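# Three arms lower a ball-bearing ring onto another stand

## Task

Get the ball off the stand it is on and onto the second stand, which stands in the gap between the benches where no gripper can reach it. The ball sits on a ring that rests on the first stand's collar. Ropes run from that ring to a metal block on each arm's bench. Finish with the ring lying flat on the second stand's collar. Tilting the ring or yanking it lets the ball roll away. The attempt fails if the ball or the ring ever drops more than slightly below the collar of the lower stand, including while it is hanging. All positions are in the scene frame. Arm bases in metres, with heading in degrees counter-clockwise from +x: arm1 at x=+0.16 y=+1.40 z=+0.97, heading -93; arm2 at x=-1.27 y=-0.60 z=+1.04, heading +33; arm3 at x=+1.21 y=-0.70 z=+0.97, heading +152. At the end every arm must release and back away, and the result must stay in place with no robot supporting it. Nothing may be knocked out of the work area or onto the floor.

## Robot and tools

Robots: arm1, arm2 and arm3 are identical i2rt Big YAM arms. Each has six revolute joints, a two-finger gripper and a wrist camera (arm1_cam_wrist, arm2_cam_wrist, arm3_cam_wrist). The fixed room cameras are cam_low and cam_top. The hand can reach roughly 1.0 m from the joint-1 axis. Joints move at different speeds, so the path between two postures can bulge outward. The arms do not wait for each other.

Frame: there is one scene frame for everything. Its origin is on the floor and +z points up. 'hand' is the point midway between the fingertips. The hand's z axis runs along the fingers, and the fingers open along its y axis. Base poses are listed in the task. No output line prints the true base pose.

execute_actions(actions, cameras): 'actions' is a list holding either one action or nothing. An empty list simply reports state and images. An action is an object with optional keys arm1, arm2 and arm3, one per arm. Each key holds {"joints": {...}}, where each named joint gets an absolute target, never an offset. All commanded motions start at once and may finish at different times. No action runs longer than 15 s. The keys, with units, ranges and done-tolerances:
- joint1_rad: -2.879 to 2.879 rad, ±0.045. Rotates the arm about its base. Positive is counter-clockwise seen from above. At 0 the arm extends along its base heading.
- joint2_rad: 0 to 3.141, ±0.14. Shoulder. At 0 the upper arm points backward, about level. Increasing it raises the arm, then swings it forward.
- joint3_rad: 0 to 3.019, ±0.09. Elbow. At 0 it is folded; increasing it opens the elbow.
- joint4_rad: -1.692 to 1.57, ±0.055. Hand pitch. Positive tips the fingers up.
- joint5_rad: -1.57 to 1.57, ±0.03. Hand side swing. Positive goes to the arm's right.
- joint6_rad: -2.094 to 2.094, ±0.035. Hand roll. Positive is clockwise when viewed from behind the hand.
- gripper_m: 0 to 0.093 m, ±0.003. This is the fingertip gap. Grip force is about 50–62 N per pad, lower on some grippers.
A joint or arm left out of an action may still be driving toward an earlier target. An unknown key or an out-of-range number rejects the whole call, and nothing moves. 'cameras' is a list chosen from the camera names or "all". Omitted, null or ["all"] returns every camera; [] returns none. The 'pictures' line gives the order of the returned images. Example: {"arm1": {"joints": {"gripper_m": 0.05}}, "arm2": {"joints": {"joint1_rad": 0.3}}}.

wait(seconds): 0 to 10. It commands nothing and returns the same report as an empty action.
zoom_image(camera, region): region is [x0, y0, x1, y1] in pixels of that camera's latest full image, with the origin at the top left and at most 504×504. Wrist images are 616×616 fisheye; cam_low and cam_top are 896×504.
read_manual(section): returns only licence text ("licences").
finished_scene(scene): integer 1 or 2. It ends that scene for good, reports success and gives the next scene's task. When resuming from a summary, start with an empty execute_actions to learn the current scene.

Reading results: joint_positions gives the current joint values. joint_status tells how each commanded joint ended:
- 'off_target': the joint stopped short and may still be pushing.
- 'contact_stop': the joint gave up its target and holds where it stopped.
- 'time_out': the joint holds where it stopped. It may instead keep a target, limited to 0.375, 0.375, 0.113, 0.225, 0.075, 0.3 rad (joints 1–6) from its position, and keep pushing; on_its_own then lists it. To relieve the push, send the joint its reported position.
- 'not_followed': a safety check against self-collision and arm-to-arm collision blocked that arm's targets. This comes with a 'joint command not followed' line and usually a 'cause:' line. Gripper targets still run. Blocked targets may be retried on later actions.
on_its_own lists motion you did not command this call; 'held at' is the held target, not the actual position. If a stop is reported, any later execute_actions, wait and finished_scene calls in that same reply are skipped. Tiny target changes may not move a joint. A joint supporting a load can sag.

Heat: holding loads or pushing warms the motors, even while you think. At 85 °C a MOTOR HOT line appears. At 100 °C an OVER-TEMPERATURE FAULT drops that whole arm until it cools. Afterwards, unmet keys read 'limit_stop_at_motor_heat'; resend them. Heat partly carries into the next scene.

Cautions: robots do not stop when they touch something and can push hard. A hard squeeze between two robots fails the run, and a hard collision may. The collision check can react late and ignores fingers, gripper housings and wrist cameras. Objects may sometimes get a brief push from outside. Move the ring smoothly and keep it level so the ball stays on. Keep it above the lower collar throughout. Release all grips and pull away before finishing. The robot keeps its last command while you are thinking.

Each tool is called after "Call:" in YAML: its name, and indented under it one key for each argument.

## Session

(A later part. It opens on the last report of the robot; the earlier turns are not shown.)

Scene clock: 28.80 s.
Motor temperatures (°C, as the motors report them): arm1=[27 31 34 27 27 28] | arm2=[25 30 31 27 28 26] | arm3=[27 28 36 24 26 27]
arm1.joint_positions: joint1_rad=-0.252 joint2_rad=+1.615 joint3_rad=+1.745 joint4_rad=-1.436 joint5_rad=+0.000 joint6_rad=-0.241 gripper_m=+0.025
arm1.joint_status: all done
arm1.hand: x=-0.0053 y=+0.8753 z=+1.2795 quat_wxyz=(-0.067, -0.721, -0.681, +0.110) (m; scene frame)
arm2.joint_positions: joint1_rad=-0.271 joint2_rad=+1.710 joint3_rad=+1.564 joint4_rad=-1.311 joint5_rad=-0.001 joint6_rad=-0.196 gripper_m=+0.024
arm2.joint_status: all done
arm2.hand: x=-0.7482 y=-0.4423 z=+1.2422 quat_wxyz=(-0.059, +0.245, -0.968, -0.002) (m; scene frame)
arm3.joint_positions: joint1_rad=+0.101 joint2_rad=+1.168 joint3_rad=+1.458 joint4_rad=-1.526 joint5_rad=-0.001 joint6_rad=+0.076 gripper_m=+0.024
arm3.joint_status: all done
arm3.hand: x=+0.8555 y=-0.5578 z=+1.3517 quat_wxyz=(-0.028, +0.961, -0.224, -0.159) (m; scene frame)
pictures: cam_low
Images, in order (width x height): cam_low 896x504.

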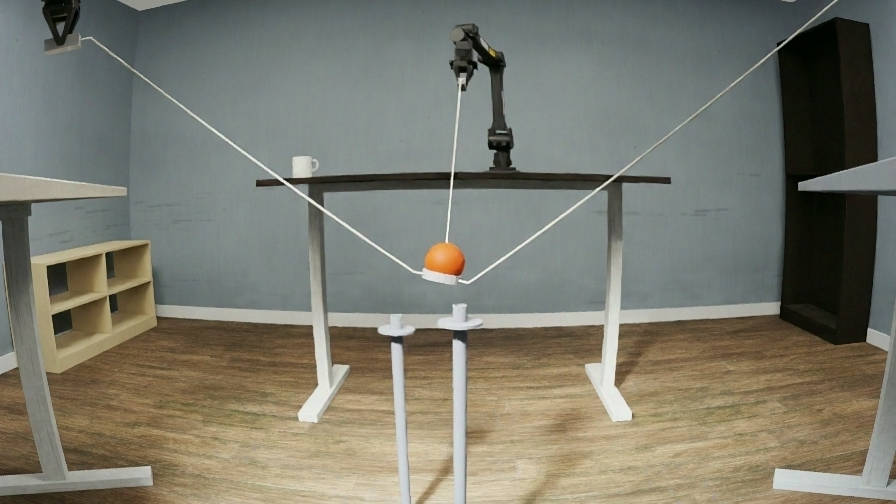

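Call:
execute_actions:
  actions:
    - {"arm1":{"joints":{"joint1_rad":-0.32,"joint2_rad":1.523,"joint3_rad":1.666,"joint4_rad":-1.42,"joint6_rad":-0.31}},"arm2":{"joints":{"joint1_rad":-0.205,"joint2_rad":1.652,"joint3_rad":1.517,"joint4_rad":-1.29,"joint6_rad":-0.1}},"arm3":{"joints":{"joint1_rad":0.048,"joint2_rad":1.243,"joint3_rad":1.58,"joint4_rad":-1.5,"joint6_rad":0.0}}}
  cameras: ["cam_low"]

Scene clock: 31.30 s.
Motor temperatures (°C, as the motors report them): arm1=[27 31 34 27 27 28] | arm2=[25 30 31 27 28 26] | arm3=[27 28 36 24 26 27]
arm1.joint_positions: joint1_rad=-0.317 joint2_rad=+1.544 joint3_rad=+1.664 joint4_rad=-1.422 joint5_rad=-0.001 joint6_rad=-0.301 gripper_m=+0.025
arm1.joint_status: all done
arm1.hand: x=-0.0302 y=+0.9105 z=+1.2811 quat_wxyz=(-0.060, -0.722, -0.679, +0.116) (m; scene frame)
arm2.joint_positions: joint1_rad=-0.197 joint2_rad=+1.669 joint3_rad=+1.525 joint4_rad=-1.297 joint5_rad=-0.001 joint6_rad=-0.116 gripper_m=+0.024
arm2.joint_status: all done
arm2.hand: x=-0.7717 y=-0.4079 z=+1.2480 quat_wxyz=(-0.067, +0.243, -0.968, -0.008) (m; scene frame)
arm3.joint_positions: joint1_rad=+0.047 joint2_rad=+1.256 joint3_rad=+1.533 joint4_rad=-1.511 joint5_rad=-0.001 joint6_rad=+0.016 gripper_m=+0.024
arm3.joint_status: all done
arm3.hand: x=+0.8319 y=-0.5240 z=+1.3532 quat_wxyz=(-0.037, +0.962, -0.220, -0.159) (m; scene frame)
pictures: cam_low
Images, in order (width x height): cam_low 896x504.

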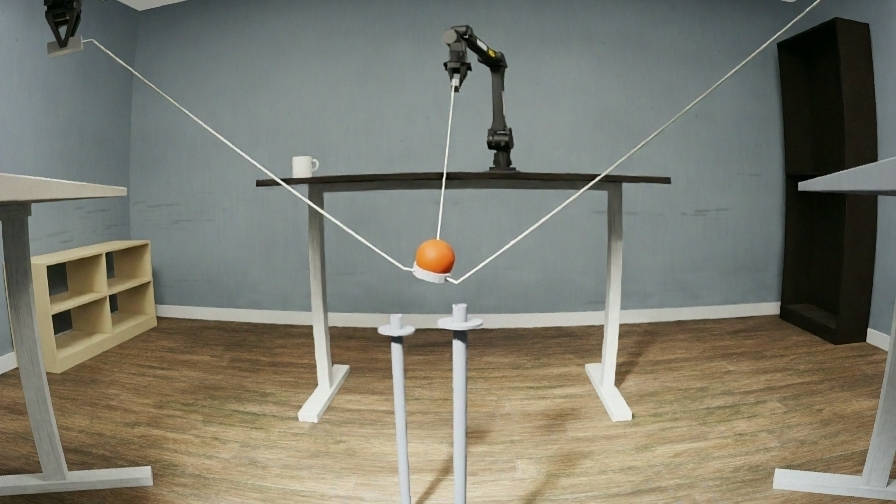

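Call:
execute_actions:
  actions: []
  cameras: ["cam_low","cam_top"]

Call:
execute_actions:
  actions:
    - {"arm1":{"joints":{"joint1_rad":-0.391,"joint2_rad":1.463,"joint3_rad":1.599,"joint4_rad":-1.415,"joint6_rad":-0.38}},"arm2":{"joints":{"joint1_rad":-0.126,"joint2_rad":1.626,"joint3_rad":1.485,"joint4_rad":-1.285,"joint6_rad":-0.02}},"arm3":{"joints":{"joint1_rad":0.0,"joint2_rad":1.341,"joint3_rad":1.666,"joint4_rad":-1.49,"joint6_rad":-0.05}}}
  cameras: ["cam_low"]

Scene clock: 32.30 s.
Motor temperatures (°C, as the motors report them): arm1=[27 31 34 27 27 28] | arm2=[25 30 31 27 28 26] | arm3=[27 28 36 24 26 27]
arm1.joint_positions: joint1_rad=-0.317 joint2_rad=+1.544 joint3_rad=+1.664 joint4_rad=-1.422 joint5_rad=-0.001 joint6_rad=-0.302 gripper_m=+0.025
arm1.joint_status: all done
arm1.hand: x=-0.0302 y=+0.9105 z=+1.2811 quat_wxyz=(-0.060, -0.722, -0.680, +0.116) (m; scene frame)
arm2.joint_positions: joint1_rad=-0.197 joint2_rad=+1.669 joint3_rad=+1.525 joint4_rad=-1.297 joint5_rad=-0.001 joint6_rad=-0.116 gripper_m=+0.024
arm2.joint_status: all done
arm2.hand: x=-0.7717 y=-0.4079 z=+1.2480 quat_wxyz=(-0.067, +0.243, -0.968, -0.008) (m; scene frame)
arm3.joint_positions: joint1_rad=+0.047 joint2_rad=+1.256 joint3_rad=+1.533 joint4_rad=-1.511 joint5_rad=-0.001 joint6_rad=+0.016 gripper_m=+0.024
arm3.joint_status: all done
arm3.hand: x=+0.8319 y=-0.5240 z=+1.3532 quat_wxyz=(-0.037, +0.962, -0.220, -0.159) (m; scene frame)
pictures: cam_low, cam_top
Images, in order (width x height): cam_low 896x504, cam_top 896x504.

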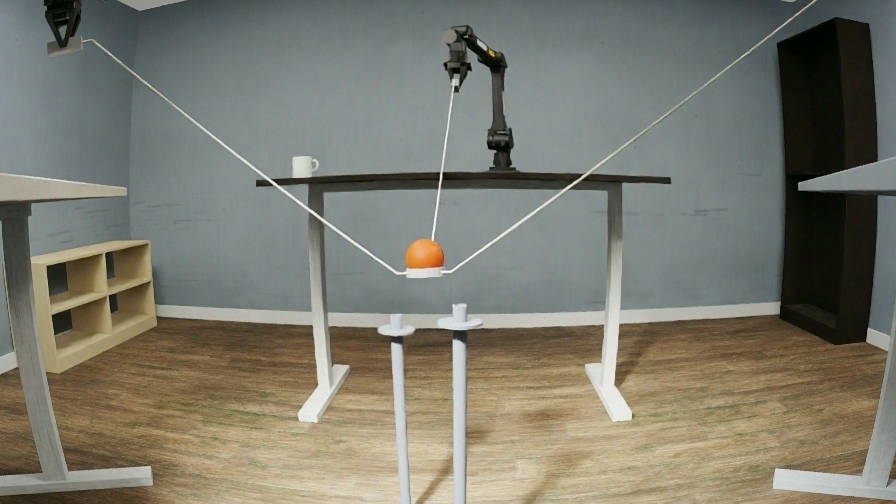

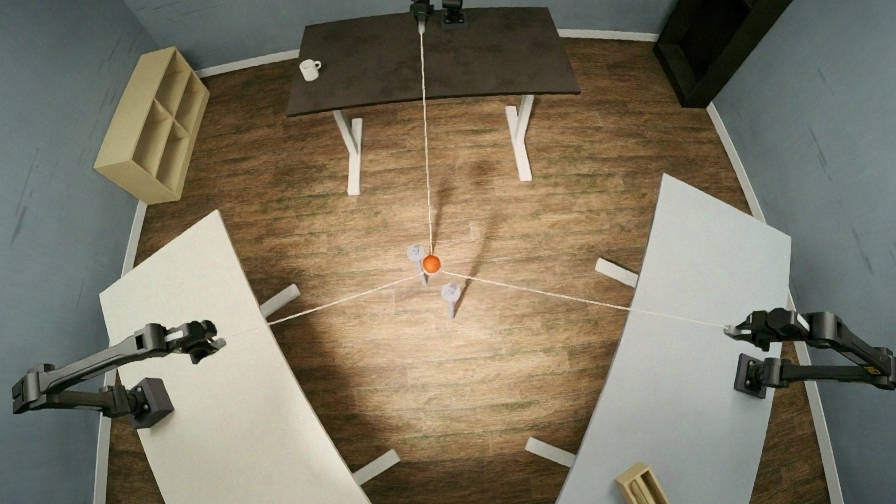

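Scene clock: 33.23 s.
Motor temperatures (°C, as the motors report them): arm1=[27 31 34 27 27 28] | arm2=[25 30 31 27 28 26] | arm3=[27 28 36 24 26 27]
arm1.joint_positions: joint1_rad=-0.387 joint2_rad=+1.486 joint3_rad=+1.598 joint4_rad=-1.418 joint5_rad=-0.001 joint6_rad=-0.371 gripper_m=+0.025
arm1.joint_status: all done
arm1.hand: x=-0.0545 y=+0.9453 z=+1.2803 quat_wxyz=(-0.051, -0.722, -0.680, +0.117) (m; scene frame)
arm2.joint_positions: joint1_rad=-0.119 joint2_rad=+1.647 joint3_rad=+1.494 joint4_rad=-1.291 joint5_rad=-0.001 joint6_rad=-0.036 gripper_m=+0.024
arm2.joint_status: all done
arm2.hand: x=-0.7971 y=-0.3738 z=+1.2462 quat_wxyz=(-0.064, +0.242, -0.968, -0.012) (m; scene frame)
arm3.joint_positions: joint1_rad=-0.001 joint2_rad=+1.354 joint3_rad=+1.619 joint4_rad=-1.500 joint5_rad=-0.001 joint6_rad=-0.034 gripper_m=+0.024
arm3.joint_status: all done
arm3.hand: x=+0.8068 y=-0.4882 z=+1.3520 quat_wxyz=(-0.045, +0.962, -0.219, -0.157) (m; scene frame)
pictures: cam_low
Images, in order (width x height): cam_low 896x504.

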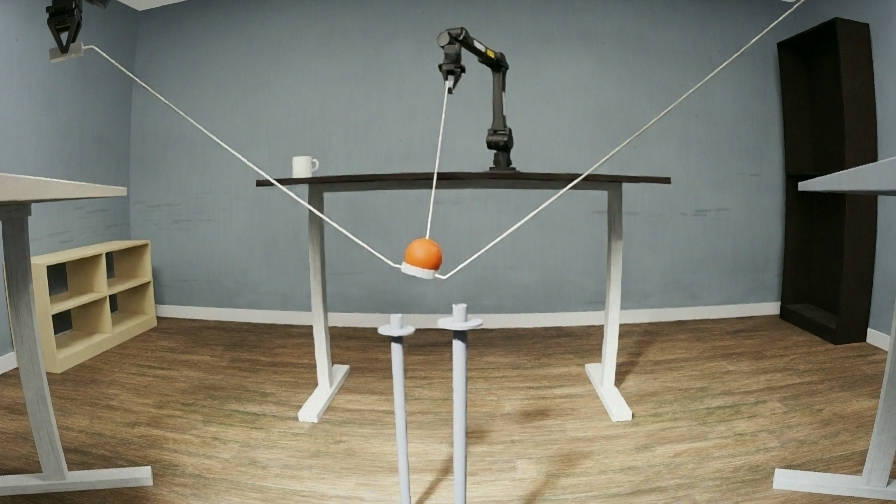

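Call:
wait:
  seconds: 1

Call:
execute_actions:
  actions:
    - {"arm1":{"joints":{"joint1_rad":-0.47,"joint2_rad":1.411,"joint3_rad":1.545,"joint6_rad":-0.46}},"arm2":{"joints":{"joint1_rad":-0.044,"joint2_rad":1.61,"joint3_rad":1.467,"joint6_rad":0.06}},"arm3":{"joints":{"joint1_rad":-0.04,"joint2_rad":1.443,"joint3_rad":1.771,"joint6_rad":-0.09}}}
  cameras: ["cam_low"]

Scene clock: 35.87 s.
Motor temperatures (°C, as the motors report them): arm1=[27 31 33 27 27 28] | arm2=[25 30 31 27 28 26] | arm3=[27 28 37 24 26 27]
arm1.joint_positions: joint1_rad=-0.387 joint2_rad=+1.486 joint3_rad=+1.598 joint4_rad=-1.418 joint5_rad=-0.001 joint6_rad=-0.372 gripper_m=+0.025
arm1.joint_status: all done
arm1.hand: x=-0.0545 y=+0.9453 z=+1.2803 quat_wxyz=(-0.051, -0.722, -0.680, +0.117) (m; scene frame)
arm2.joint_positions: joint1_rad=-0.119 joint2_rad=+1.647 joint3_rad=+1.494 joint4_rad=-1.291 joint5_rad=-0.001 joint6_rad=-0.035 gripper_m=+0.024
arm2.joint_status: all done
arm2.hand: x=-0.7971 y=-0.3738 z=+1.2462 quat_wxyz=(-0.064, +0.241, -0.968, -0.012) (m; scene frame)
arm3.joint_positions: joint1_rad=-0.001 joint2_rad=+1.354 joint3_rad=+1.619 joint4_rad=-1.500 joint5_rad=-0.001 joint6_rad=-0.035 gripper_m=+0.024
arm3.joint_status: all done
arm3.hand: x=+0.8068 y=-0.4882 z=+1.3520 quat_wxyz=(-0.045, +0.962, -0.219, -0.157) (m; scene frame)
wait: 1.00 s; at rest from the start
pictures: arm1_cam_wrist, arm2_cam_wrist, arm3_cam_wrist, cam_low, cam_top
Images, in order (width x height): arm1_cam_wrist 616x616, arm2_cam_wrist 616x616, arm3_cam_wrist 616x616, cam_low 896x504, cam_top 896x504.

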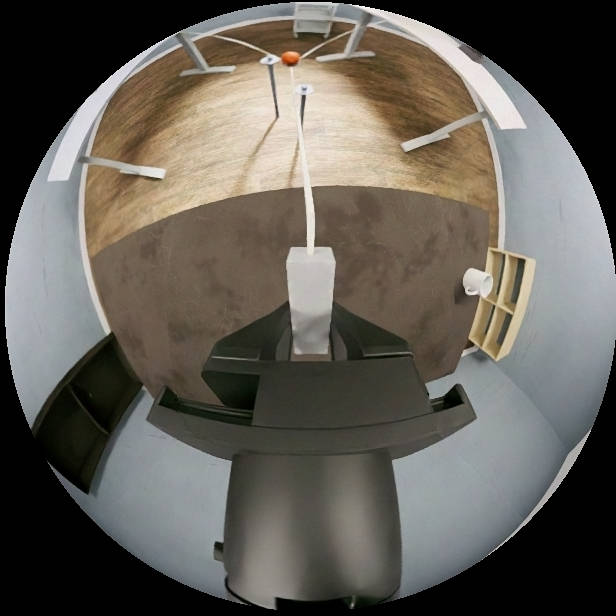

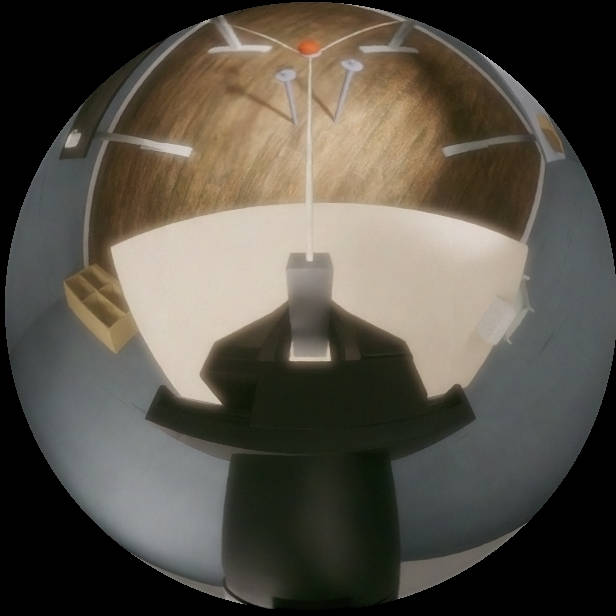

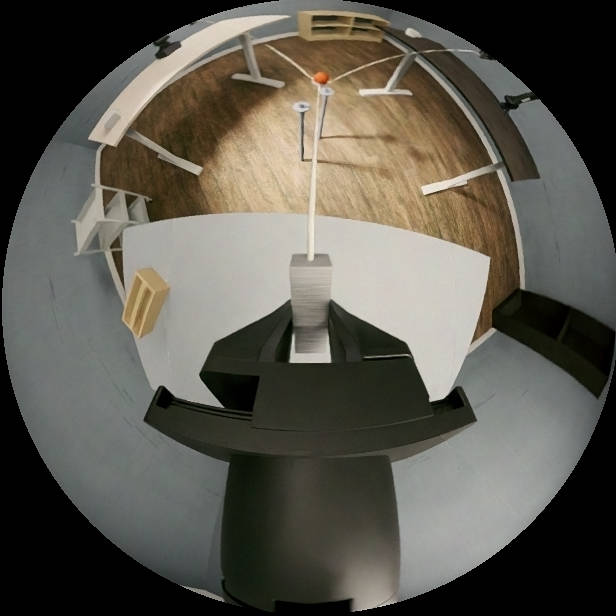

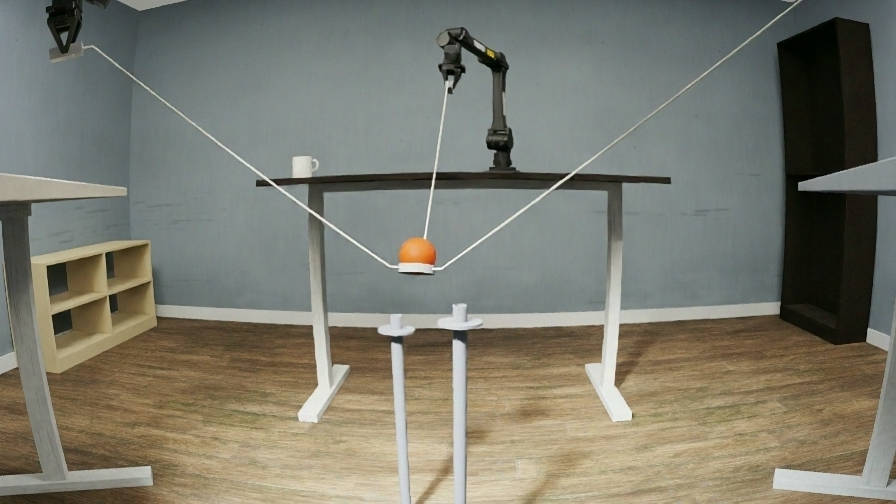

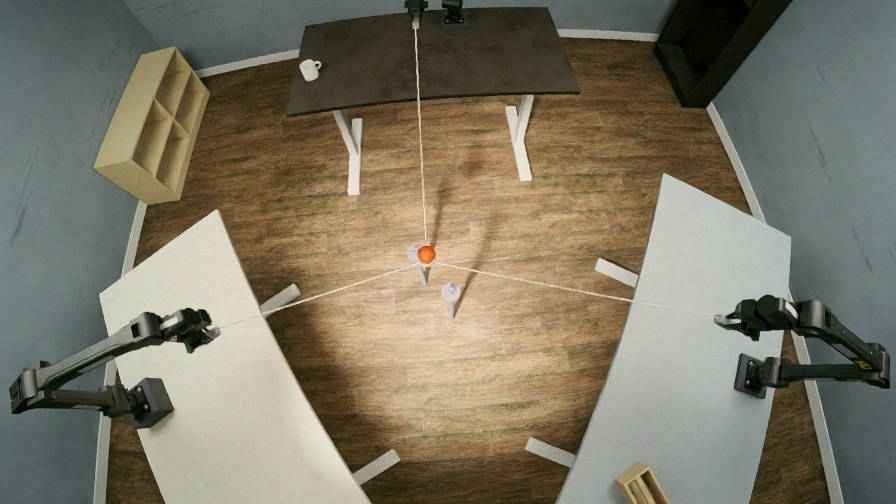

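Scene clock: 36.80 s.
Motor temperatures (°C, as the motors report them): arm1=[27 31 33 27 27 28] | arm2=[25 30 31 27 28 26] | arm3=[27 28 37 24 26 27]
arm1.joint_positions: joint1_rad=-0.466 joint2_rad=+1.435 joint3_rad=+1.543 joint4_rad=-1.417 joint5_rad=-0.001 joint6_rad=-0.452 gripper_m=+0.025
arm1.joint_status: all done
arm1.hand: x=-0.0799 y=+0.9808 z=+1.2803 quat_wxyz=(-0.041, -0.722, -0.680, +0.120) (m; scene frame)
arm2.joint_positions: joint1_rad=-0.038 joint2_rad=+1.631 joint3_rad=+1.477 joint4_rad=-1.289 joint5_rad=-0.001 joint6_rad=+0.044 gripper_m=+0.024
arm2.joint_status: all done
arm2.hand: x=-0.8226 y=-0.3393 z=+1.2475 quat_wxyz=(-0.063, +0.242, -0.968, -0.017) (m; scene frame)
arm3.joint_positions: joint1_rad=-0.040 joint2_rad=+1.454 joint3_rad=+1.721 joint4_rad=-1.499 joint5_rad=-0.001 joint6_rad=-0.074 gripper_m=+0.024
arm3.joint_status: all done
arm3.hand: x=+0.7816 y=-0.4533 z=+1.3525 quat_wxyz=(-0.052, +0.962, -0.219, -0.156) (m; scene frame)
pictures: cam_low
Images, in order (width x height): cam_low 896x504.

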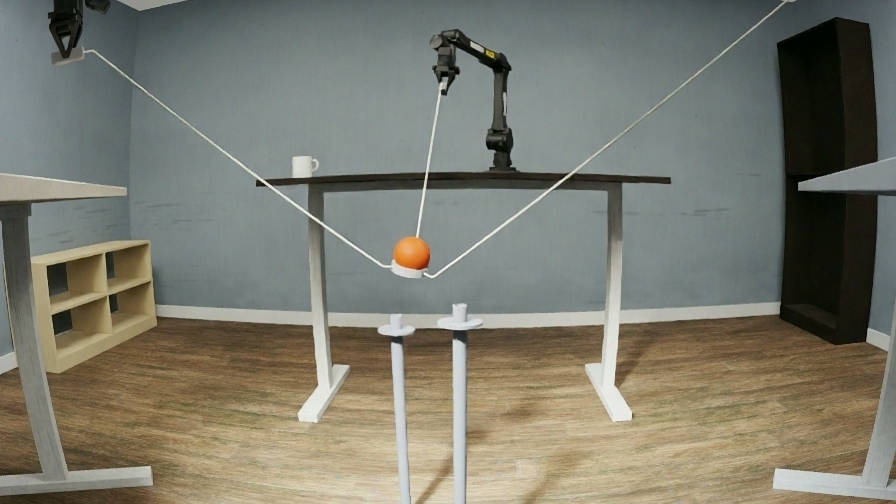

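Call:
execute_actions:
  actions:
    - {"arm1":{"joints":{"joint1_rad":-0.554,"joint2_rad":1.368,"joint3_rad":1.423,"joint4_rad":-1.338,"joint6_rad":-0.52}},"arm2":{"joints":{"joint1_rad":0.04,"joint3_rad":1.385,"joint4_rad":-1.172,"joint6_rad":0.14}},"arm3":{"joints":{"joint1_rad":-0.074,"joint2_rad":1.551,"joint3_rad":1.81,"joint4_rad":-1.455}}}
  cameras: []

Call:
wait:
  seconds: 2.5

Call:
zoom_image:
  camera: "arm2_cam_wrist"
  region: [260, 20, 360, 120]

Call:
zoom_image:
  camera: "arm3_cam_wrist"
  region: [260, 50, 360, 150]

Scene clock: 39.57 s.
Motor temperatures (°C, as the motors report them): arm1=[27 30 33 27 27 28] | arm2=[25 30 31 27 28 26] | arm3=[27 28 37 24 26 27]
arm1.joint_positions: joint1_rad=-0.549 joint2_rad=+1.385 joint3_rad=+1.419 joint4_rad=-1.346 joint5_rad=-0.002 joint6_rad=-0.512 gripper_m=+0.025
arm1.joint_status: all done
arm1.hand: x=-0.1037 y=+1.0168 z=+1.2522 quat_wxyz=(-0.032, -0.730, -0.672, +0.121) (m; scene frame)
arm2.joint_positions: joint1_rad=+0.045 joint2_rad=+1.622 joint3_rad=+1.388 joint4_rad=-1.180 joint5_rad=+0.000 joint6_rad=+0.124 gripper_m=+0.024
arm2.joint_status: all done
arm2.hand: x=-0.8475 y=-0.3041 z=+1.2194 quat_wxyz=(-0.076, +0.243, -0.967, -0.027) (m; scene frame)
arm3.joint_positions: joint1_rad=-0.073 joint2_rad=+1.572 joint3_rad=+1.769 joint4_rad=-1.467 joint5_rad=-0.001 joint6_rad=-0.075 gripper_m=+0.024
arm3.joint_status: all done
arm3.hand: x=+0.7544 y=-0.4167 z=+1.3181 quat_wxyz=(-0.049, +0.961, -0.235, -0.138) (m; scene frame)
pictures: none
No camera images: the call's "cameras" was empty. Leave "cameras" out to get every camera's image.

Scene clock: 42.07 s.
Motor temperatures (°C, as the motors report them): arm1=[27 30 33 27 27 28] | arm2=[25 30 31 27 28 26] | arm3=[27 29 37 24 26 27]
arm1.joint_positions: joint1_rad=-0.549 joint2_rad=+1.385 joint3_rad=+1.419 joint4_rad=-1.345 joint5_rad=-0.002 joint6_rad=-0.513 gripper_m=+0.025
arm1.joint_status: all done
arm1.hand: x=-0.1038 y=+1.0165 z=+1.2523 quat_wxyz=(-0.032, -0.729, -0.672, +0.122) (m; scene frame)
arm2.joint_positions: joint1_rad=+0.045 joint2_rad=+1.622 joint3_rad=+1.388 joint4_rad=-1.180 joint5_rad=+0.000 joint6_rad=+0.125 gripper_m=+0.024
arm2.joint_status: all done
arm2.hand: x=-0.8475 y=-0.3041 z=+1.2194 quat_wxyz=(-0.076, +0.243, -0.967, -0.027) (m; scene frame)
arm3.joint_positions: joint1_rad=-0.073 joint2_rad=+1.572 joint3_rad=+1.769 joint4_rad=-1.467 joint5_rad=-0.001 joint6_rad=-0.075 gripper_m=+0.024
arm3.joint_status: all done
arm3.hand: x=+0.7544 y=-0.4167 z=+1.3181 quat_wxyz=(-0.049, +0.961, -0.235, -0.138) (m; scene frame)
wait: 2.50 s; at rest by 0.27 s
pictures: arm1_cam_wrist, arm2_cam_wrist, arm3_cam_wrist, cam_low, cam_top
Images, in order (width x height): arm1_cam_wrist 616x616, arm2_cam_wrist 616x616, arm3_cam_wrist 616x616, cam_low 896x504, cam_top 896x504.

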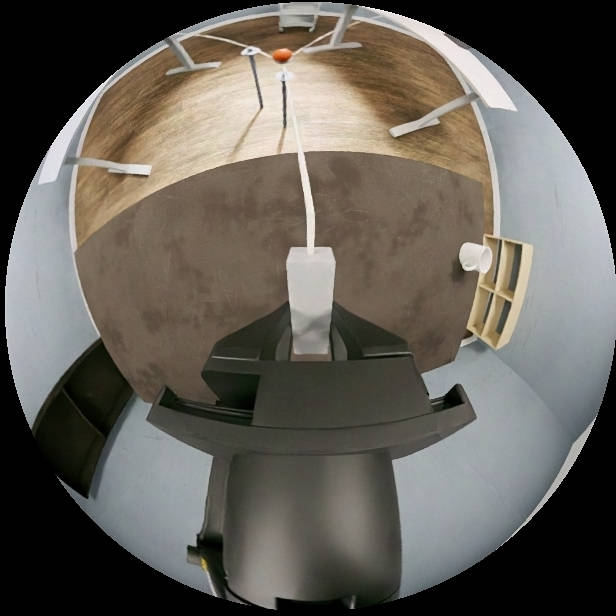

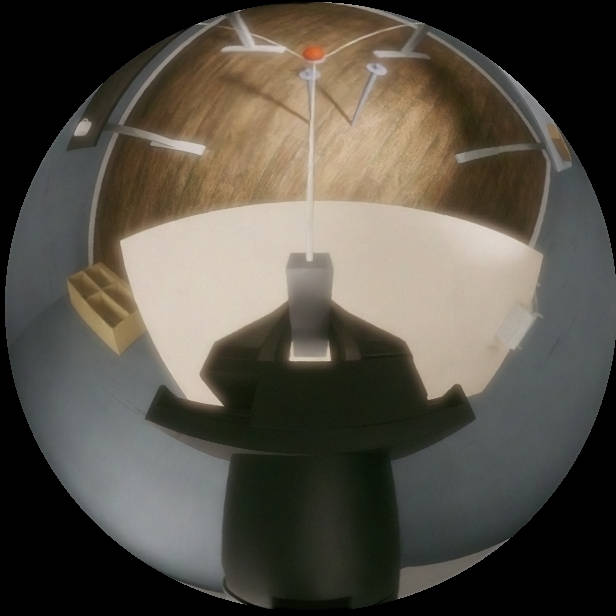

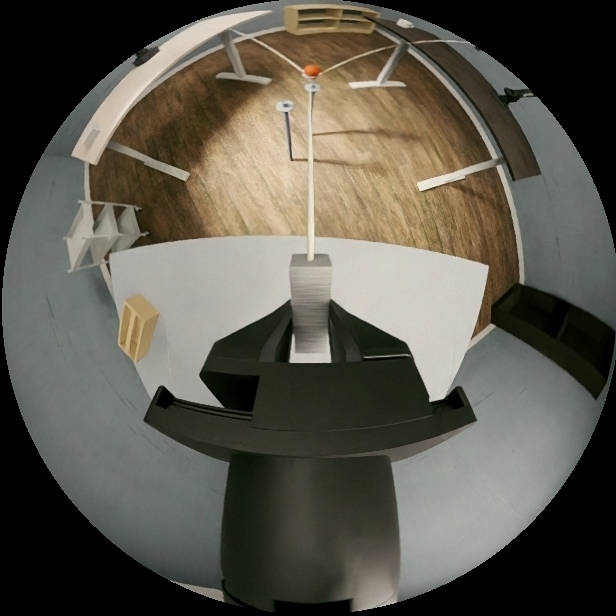

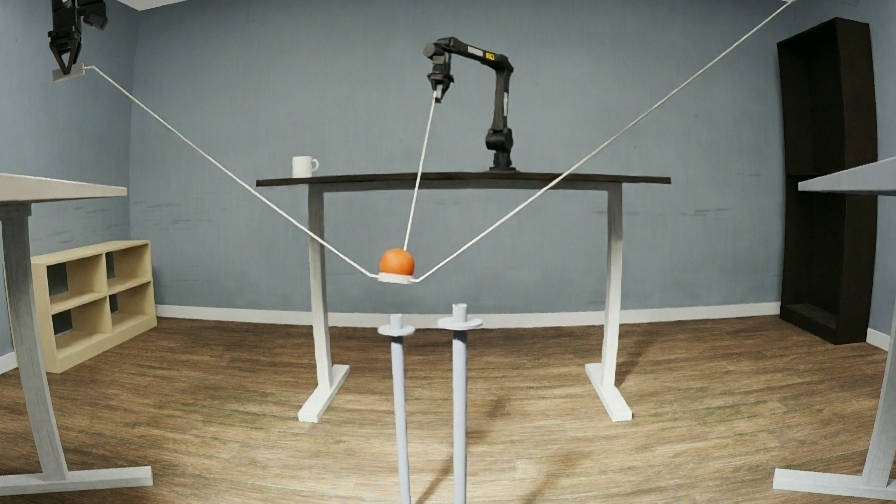

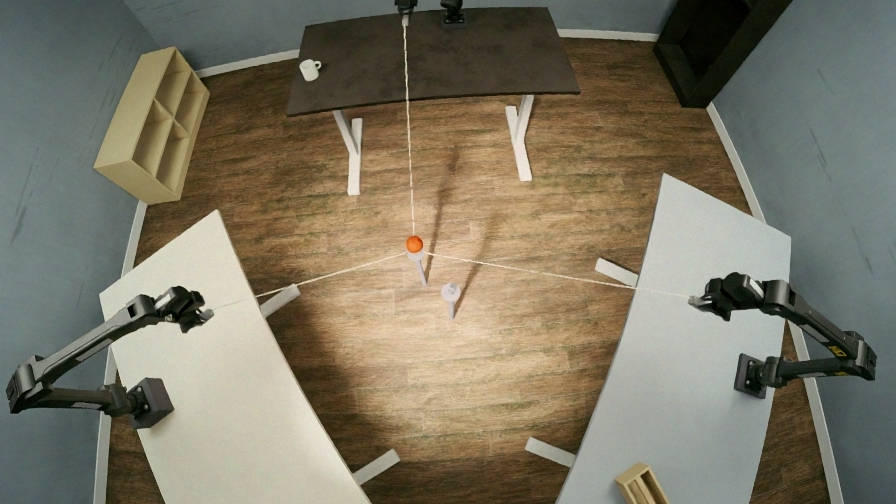

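Region (260, 20, 360, 120) of arm2_cam_wrist's 616x616 image, scaled by 5.040, with more detail than that image has.

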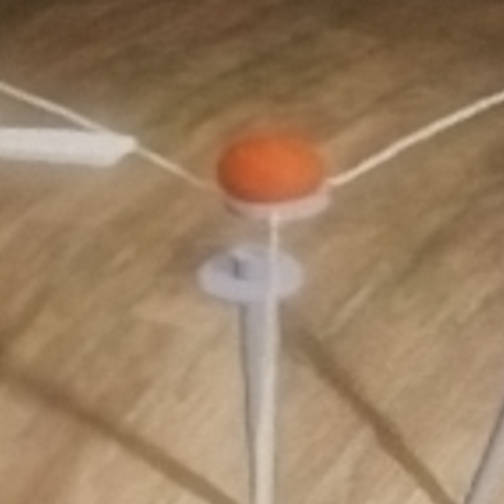

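Region (260, 50, 360, 150) of arm3_cam_wrist's 616x616 image, scaled by 5.040, with more detail than that image has.

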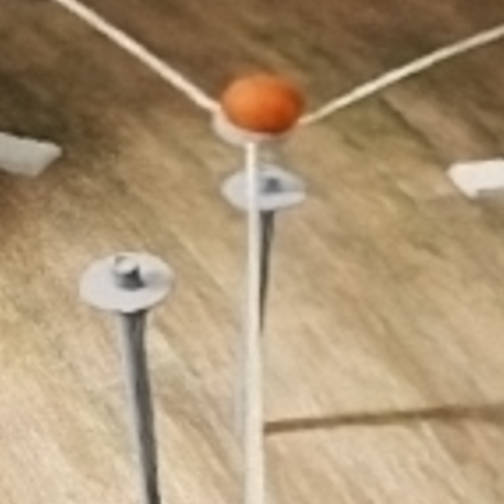

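Call:
execute_actions:
  actions:
    - {"arm1":{"joints":{"joint3_rad":1.39,"joint4_rad":-1.308}},"arm2":{"joints":{"joint3_rad":1.28,"joint4_rad":-1.03}},"arm3":{"joints":{"joint3_rad":1.657,"joint4_rad":-1.282}}}
  cameras: []

Call:
wait:
  seconds: 2.5

Call:
zoom_image:
  camera: "arm2_cam_wrist"
  region: [260, 20, 360, 120]

Call:
zoom_image:
  camera: "arm3_cam_wrist"
  region: [260, 50, 360, 150]

Scene clock: 44.70 s.
Motor temperatures (°C, as the motors report them): arm1=[27 30 33 27 27 28] | arm2=[25 30 31 27 28 26] | arm3=[27 29 37 24 26 27]
arm1.joint_positions: joint1_rad=-0.549 joint2_rad=+1.384 joint3_rad=+1.389 joint4_rad=-1.315 joint5_rad=-0.002 joint6_rad=-0.513 gripper_m=+0.025
arm1.joint_status: all done
arm1.hand: x=-0.1037 y=+1.0167 z=+1.2407 quat_wxyz=(-0.032, -0.729, -0.672, +0.121) (m; scene frame)
arm2.joint_positions: joint1_rad=+0.045 joint2_rad=+1.618 joint3_rad=+1.281 joint4_rad=-1.040 joint5_rad=+0.000 joint6_rad=+0.125 gripper_m=+0.024
arm2.joint_status: all done
arm2.hand: x=-0.8501 y=-0.3062 z=+1.1832 quat_wxyz=(-0.093, +0.243, -0.965, -0.034) (m; scene frame)
arm3.joint_positions: joint1_rad=-0.073 joint2_rad=+1.564 joint3_rad=+1.644 joint4_rad=-1.296 joint5_rad=-0.001 joint6_rad=-0.075 gripper_m=+0.024
arm3.joint_status: all done
arm3.hand: x=+0.7416 y=-0.4083 z=+1.2778 quat_wxyz=(-0.057, +0.957, -0.234, -0.162) (m; scene frame)
pictures: none
No camera images: the call's "cameras" was empty. Leave "cameras" out to get every camera's image.

Scene clock: 47.20 s.
Motor temperatures (°C, as the motors report them): arm1=[27 30 33 27 27 28] | arm2=[25 30 31 27 28 26] | arm3=[27 29 37 24 26 27]
arm1.joint_positions: joint1_rad=-0.549 joint2_rad=+1.384 joint3_rad=+1.389 joint4_rad=-1.315 joint5_rad=-0.002 joint6_rad=-0.513 gripper_m=+0.025
arm1.joint_status: all done
arm1.hand: x=-0.1037 y=+1.0167 z=+1.2407 quat_wxyz=(-0.032, -0.729, -0.672, +0.121) (m; scene frame)
arm2.joint_positions: joint1_rad=+0.045 joint2_rad=+1.618 joint3_rad=+1.281 joint4_rad=-1.040 joint5_rad=+0.000 joint6_rad=+0.125 gripper_m=+0.024
arm2.joint_status: all done
arm2.hand: x=-0.8501 y=-0.3062 z=+1.1832 quat_wxyz=(-0.093, +0.243, -0.965, -0.034) (m; scene frame)
arm3.joint_positions: joint1_rad=-0.073 joint2_rad=+1.564 joint3_rad=+1.644 joint4_rad=-1.296 joint5_rad=-0.001 joint6_rad=-0.075 gripper_m=+0.024
arm3.joint_status: all done
arm3.hand: x=+0.7416 y=-0.4083 z=+1.2778 quat_wxyz=(-0.057, +0.957, -0.234, -0.162) (m; scene frame)
wait: 2.50 s; at rest by 0.27 s
pictures: arm1_cam_wrist, arm2_cam_wrist, arm3_cam_wrist, cam_low, cam_top
Images, in order (width x height): arm1_cam_wrist 616x616, arm2_cam_wrist 616x616, arm3_cam_wrist 616x616, cam_low 896x504, cam_top 896x504.

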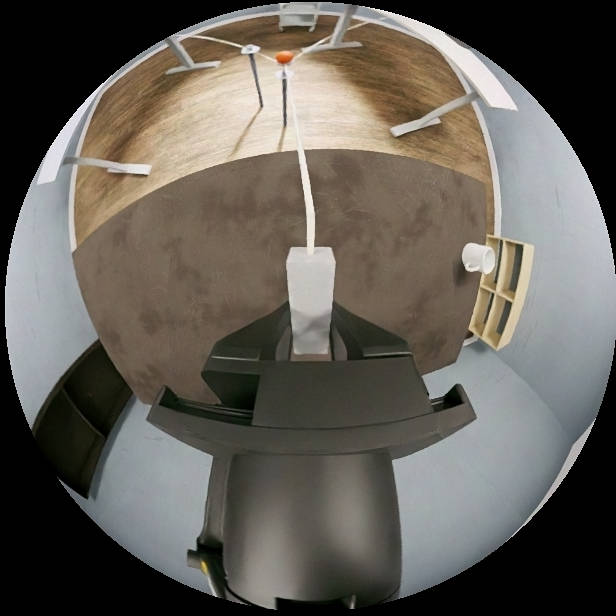

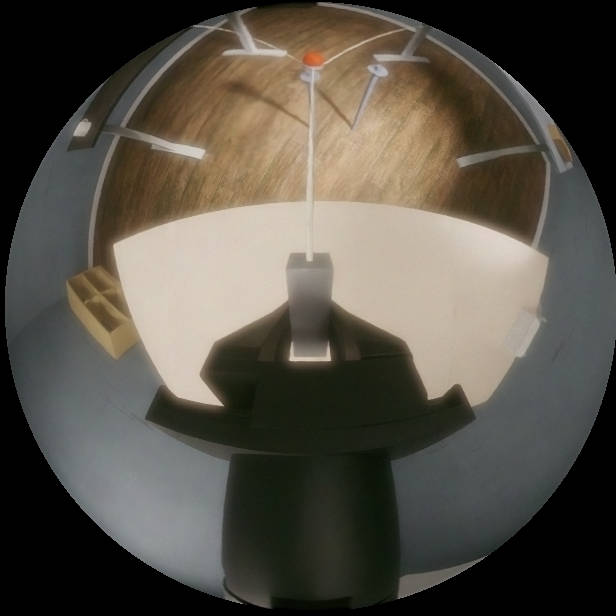

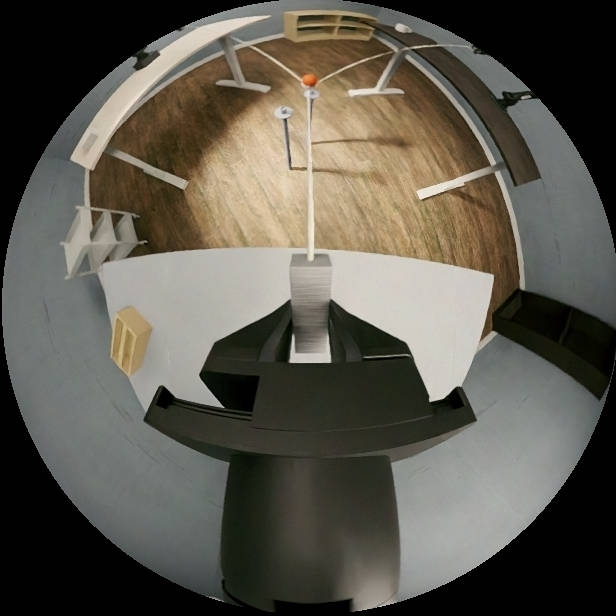

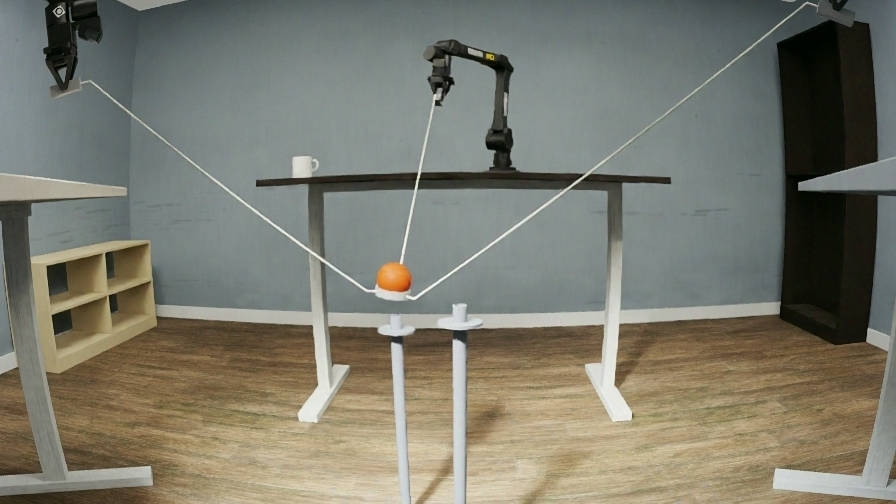

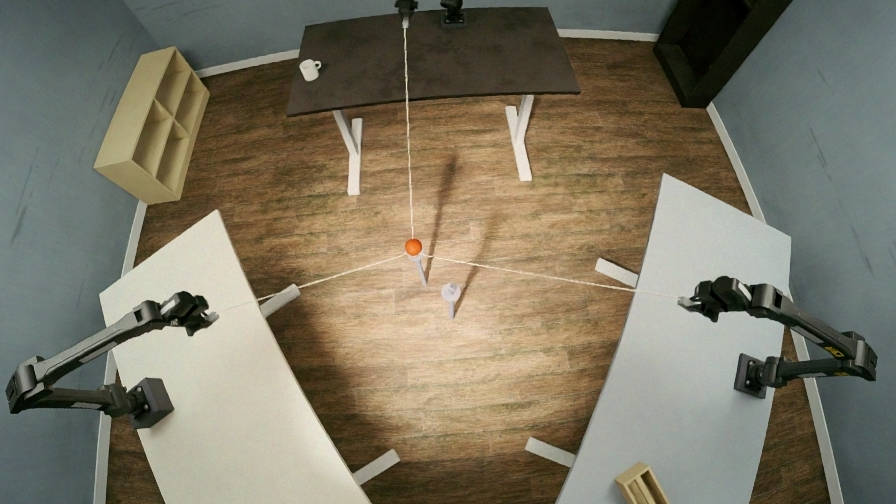

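Region (260, 20, 360, 120) of arm2_cam_wrist's 616x616 image, scaled by 5.040, with more detail than that image has.

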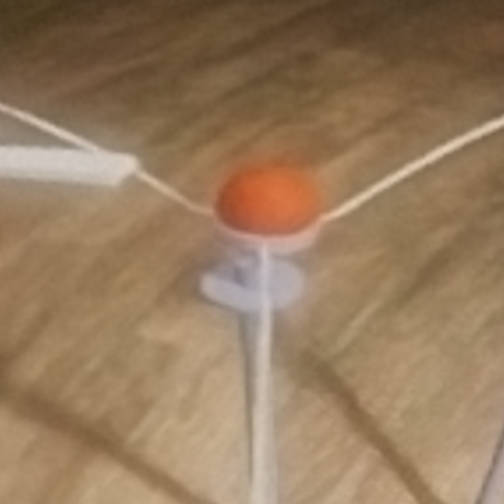

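Region (260, 50, 360, 150) of arm3_cam_wrist's 616x616 image, scaled by 5.040, with more detail than that image has.

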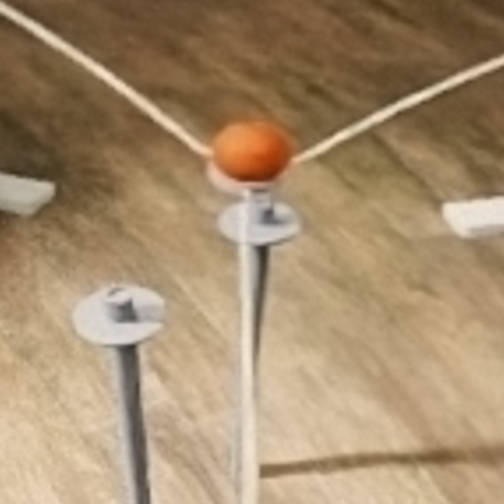

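Call:
execute_actions:
  actions:
    - {"arm1":{"joints":{"joint4_rad":-1.375}},"arm2":{"joints":{"joint4_rad":-1.0}},"arm3":{"joints":{"joint4_rad":-1.256}}}
  cameras: []

Call:
wait:
  seconds: 2

Call:
zoom_image:
  camera: "arm2_cam_wrist"
  region: [240, 10, 380, 150]

Call:
zoom_image:
  camera: "arm3_cam_wrist"
  region: [240, 40, 380, 180]

Scene clock: 54.63 s.
Motor temperatures (°C, as the motors report them): arm1=[27 30 33 27 27 28] | arm2=[25 30 31 27 28 26] | arm3=[27 29 37 24 26 27]
arm1.joint_positions: joint1_rad=-0.549 joint2_rad=+1.384 joint3_rad=+1.389 joint4_rad=-1.364 joint5_rad=-0.002 joint6_rad=-0.513 gripper_m=+0.025
arm1.joint_status: all done
arm1.hand: x=-0.0972 y=+1.0263 z=+1.2380 quat_wxyz=(-0.027, -0.731, -0.674, +0.098) (m; scene frame)
arm2.joint_positions: joint1_rad=+0.045 joint2_rad=+1.618 joint3_rad=+1.281 joint4_rad=-1.011 joint5_rad=+0.000 joint6_rad=+0.125 gripper_m=+0.024
arm2.joint_status: all done
arm2.hand: x=-0.8444 y=-0.3021 z=+1.1847 quat_wxyz=(-0.106, +0.242, -0.964, -0.039) (m; scene frame)
arm3.joint_positions: joint1_rad=-0.073 joint2_rad=+1.564 joint3_rad=+1.644 joint4_rad=-1.272 joint5_rad=-0.001 joint6_rad=-0.075 gripper_m=+0.024
arm3.joint_status: all done
arm3.hand: x=+0.7369 y=-0.4054 z=+1.2799 quat_wxyz=(-0.061, +0.955, -0.233, -0.174) (m; scene frame)
pictures: none
No camera images: the call's "cameras" was empty. Leave "cameras" out to get every camera's image.

Scene clock: 56.63 s.
Motor temperatures (°C, as the motors report them): arm1=[27 30 33 27 27 28] | arm2=[25 30 31 27 28 26] | arm3=[27 29 37 24 26 27]
arm1.joint_positions: joint1_rad=-0.549 joint2_rad=+1.384 joint3_rad=+1.389 joint4_rad=-1.364 joint5_rad=-0.002 joint6_rad=-0.513 gripper_m=+0.025
arm1.joint_status: all done
arm1.hand: x=-0.0972 y=+1.0263 z=+1.2380 quat_wxyz=(-0.027, -0.731, -0.674, +0.098) (m; scene frame)
arm2.joint_positions: joint1_rad=+0.045 joint2_rad=+1.618 joint3_rad=+1.281 joint4_rad=-1.011 joint5_rad=+0.000 joint6_rad=+0.125 gripper_m=+0.024
arm2.joint_status: all done
arm2.hand: x=-0.8444 y=-0.3021 z=+1.1847 quat_wxyz=(-0.106, +0.242, -0.964, -0.039) (m; scene frame)
arm3.joint_positions: joint1_rad=-0.073 joint2_rad=+1.564 joint3_rad=+1.644 joint4_rad=-1.272 joint5_rad=-0.001 joint6_rad=-0.075 gripper_m=+0.024
arm3.joint_status: all done
arm3.hand: x=+0.7369 y=-0.4054 z=+1.2799 quat_wxyz=(-0.061, +0.955, -0.233, -0.174) (m; scene frame)
wait: 2.00 s; at rest by 0.27 s
pictures: arm1_cam_wrist, arm2_cam_wrist, arm3_cam_wrist, cam_low, cam_top
Images, in order (width x height): arm1_cam_wrist 616x616, arm2_cam_wrist 616x616, arm3_cam_wrist 616x616, cam_low 896x504, cam_top 896x504.

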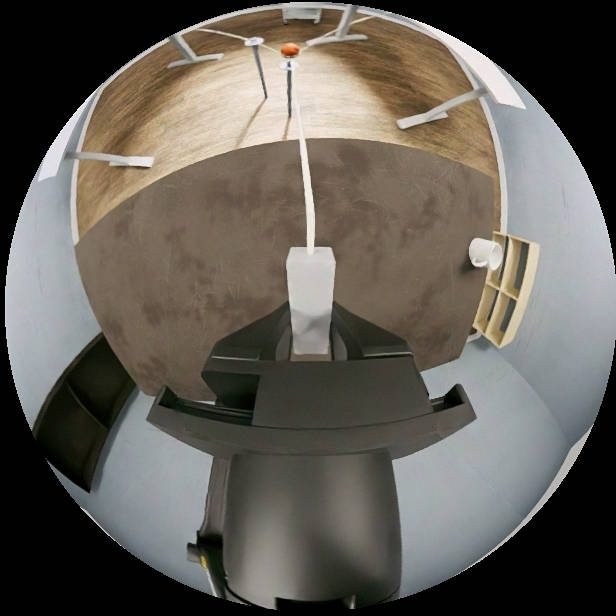

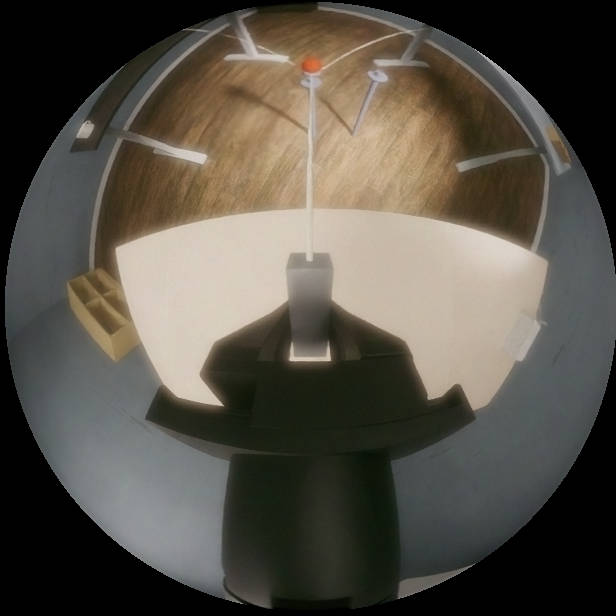

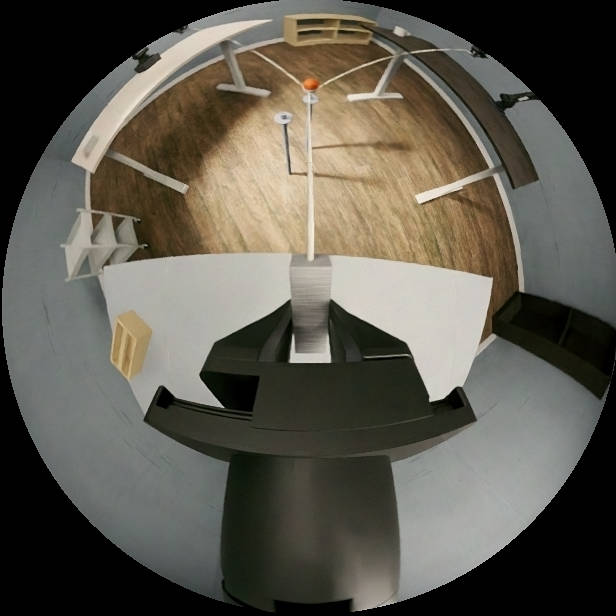

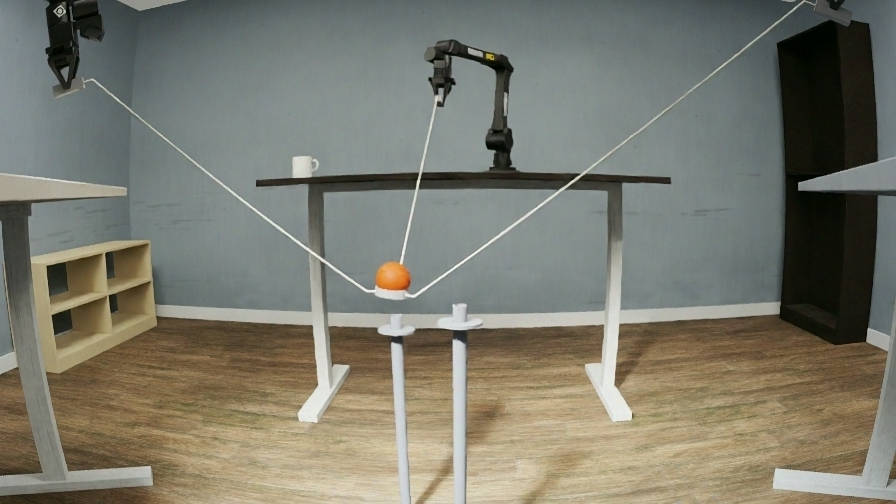

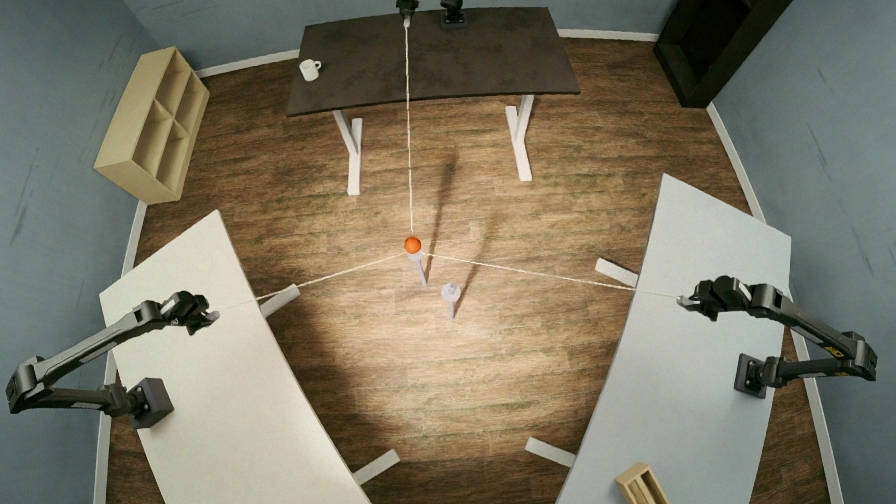

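Region (240, 10, 380, 150) of arm2_cam_wrist's 616x616 image, scaled by 3.600, with more detail than that image has.

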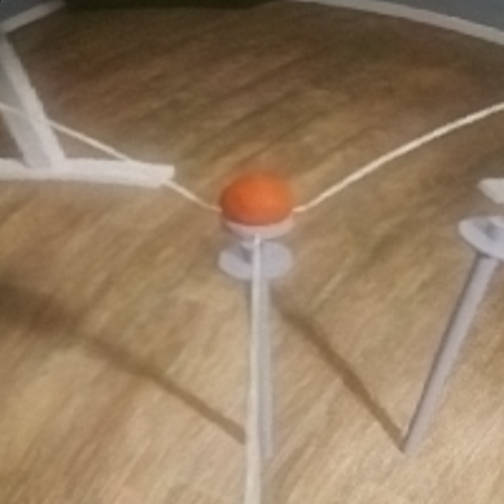

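Region (240, 40, 380, 180) of arm3_cam_wrist's 616x616 image, scaled by 3.600, with more detail than that image has.

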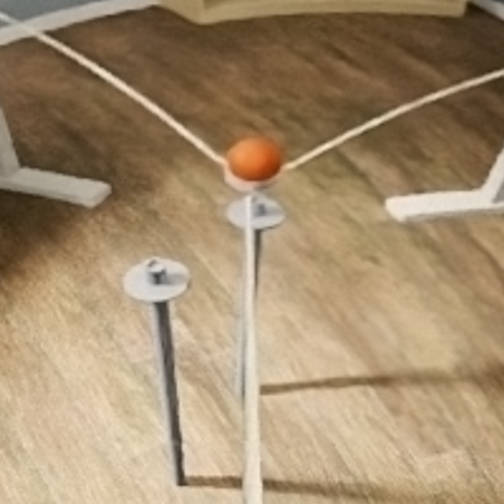

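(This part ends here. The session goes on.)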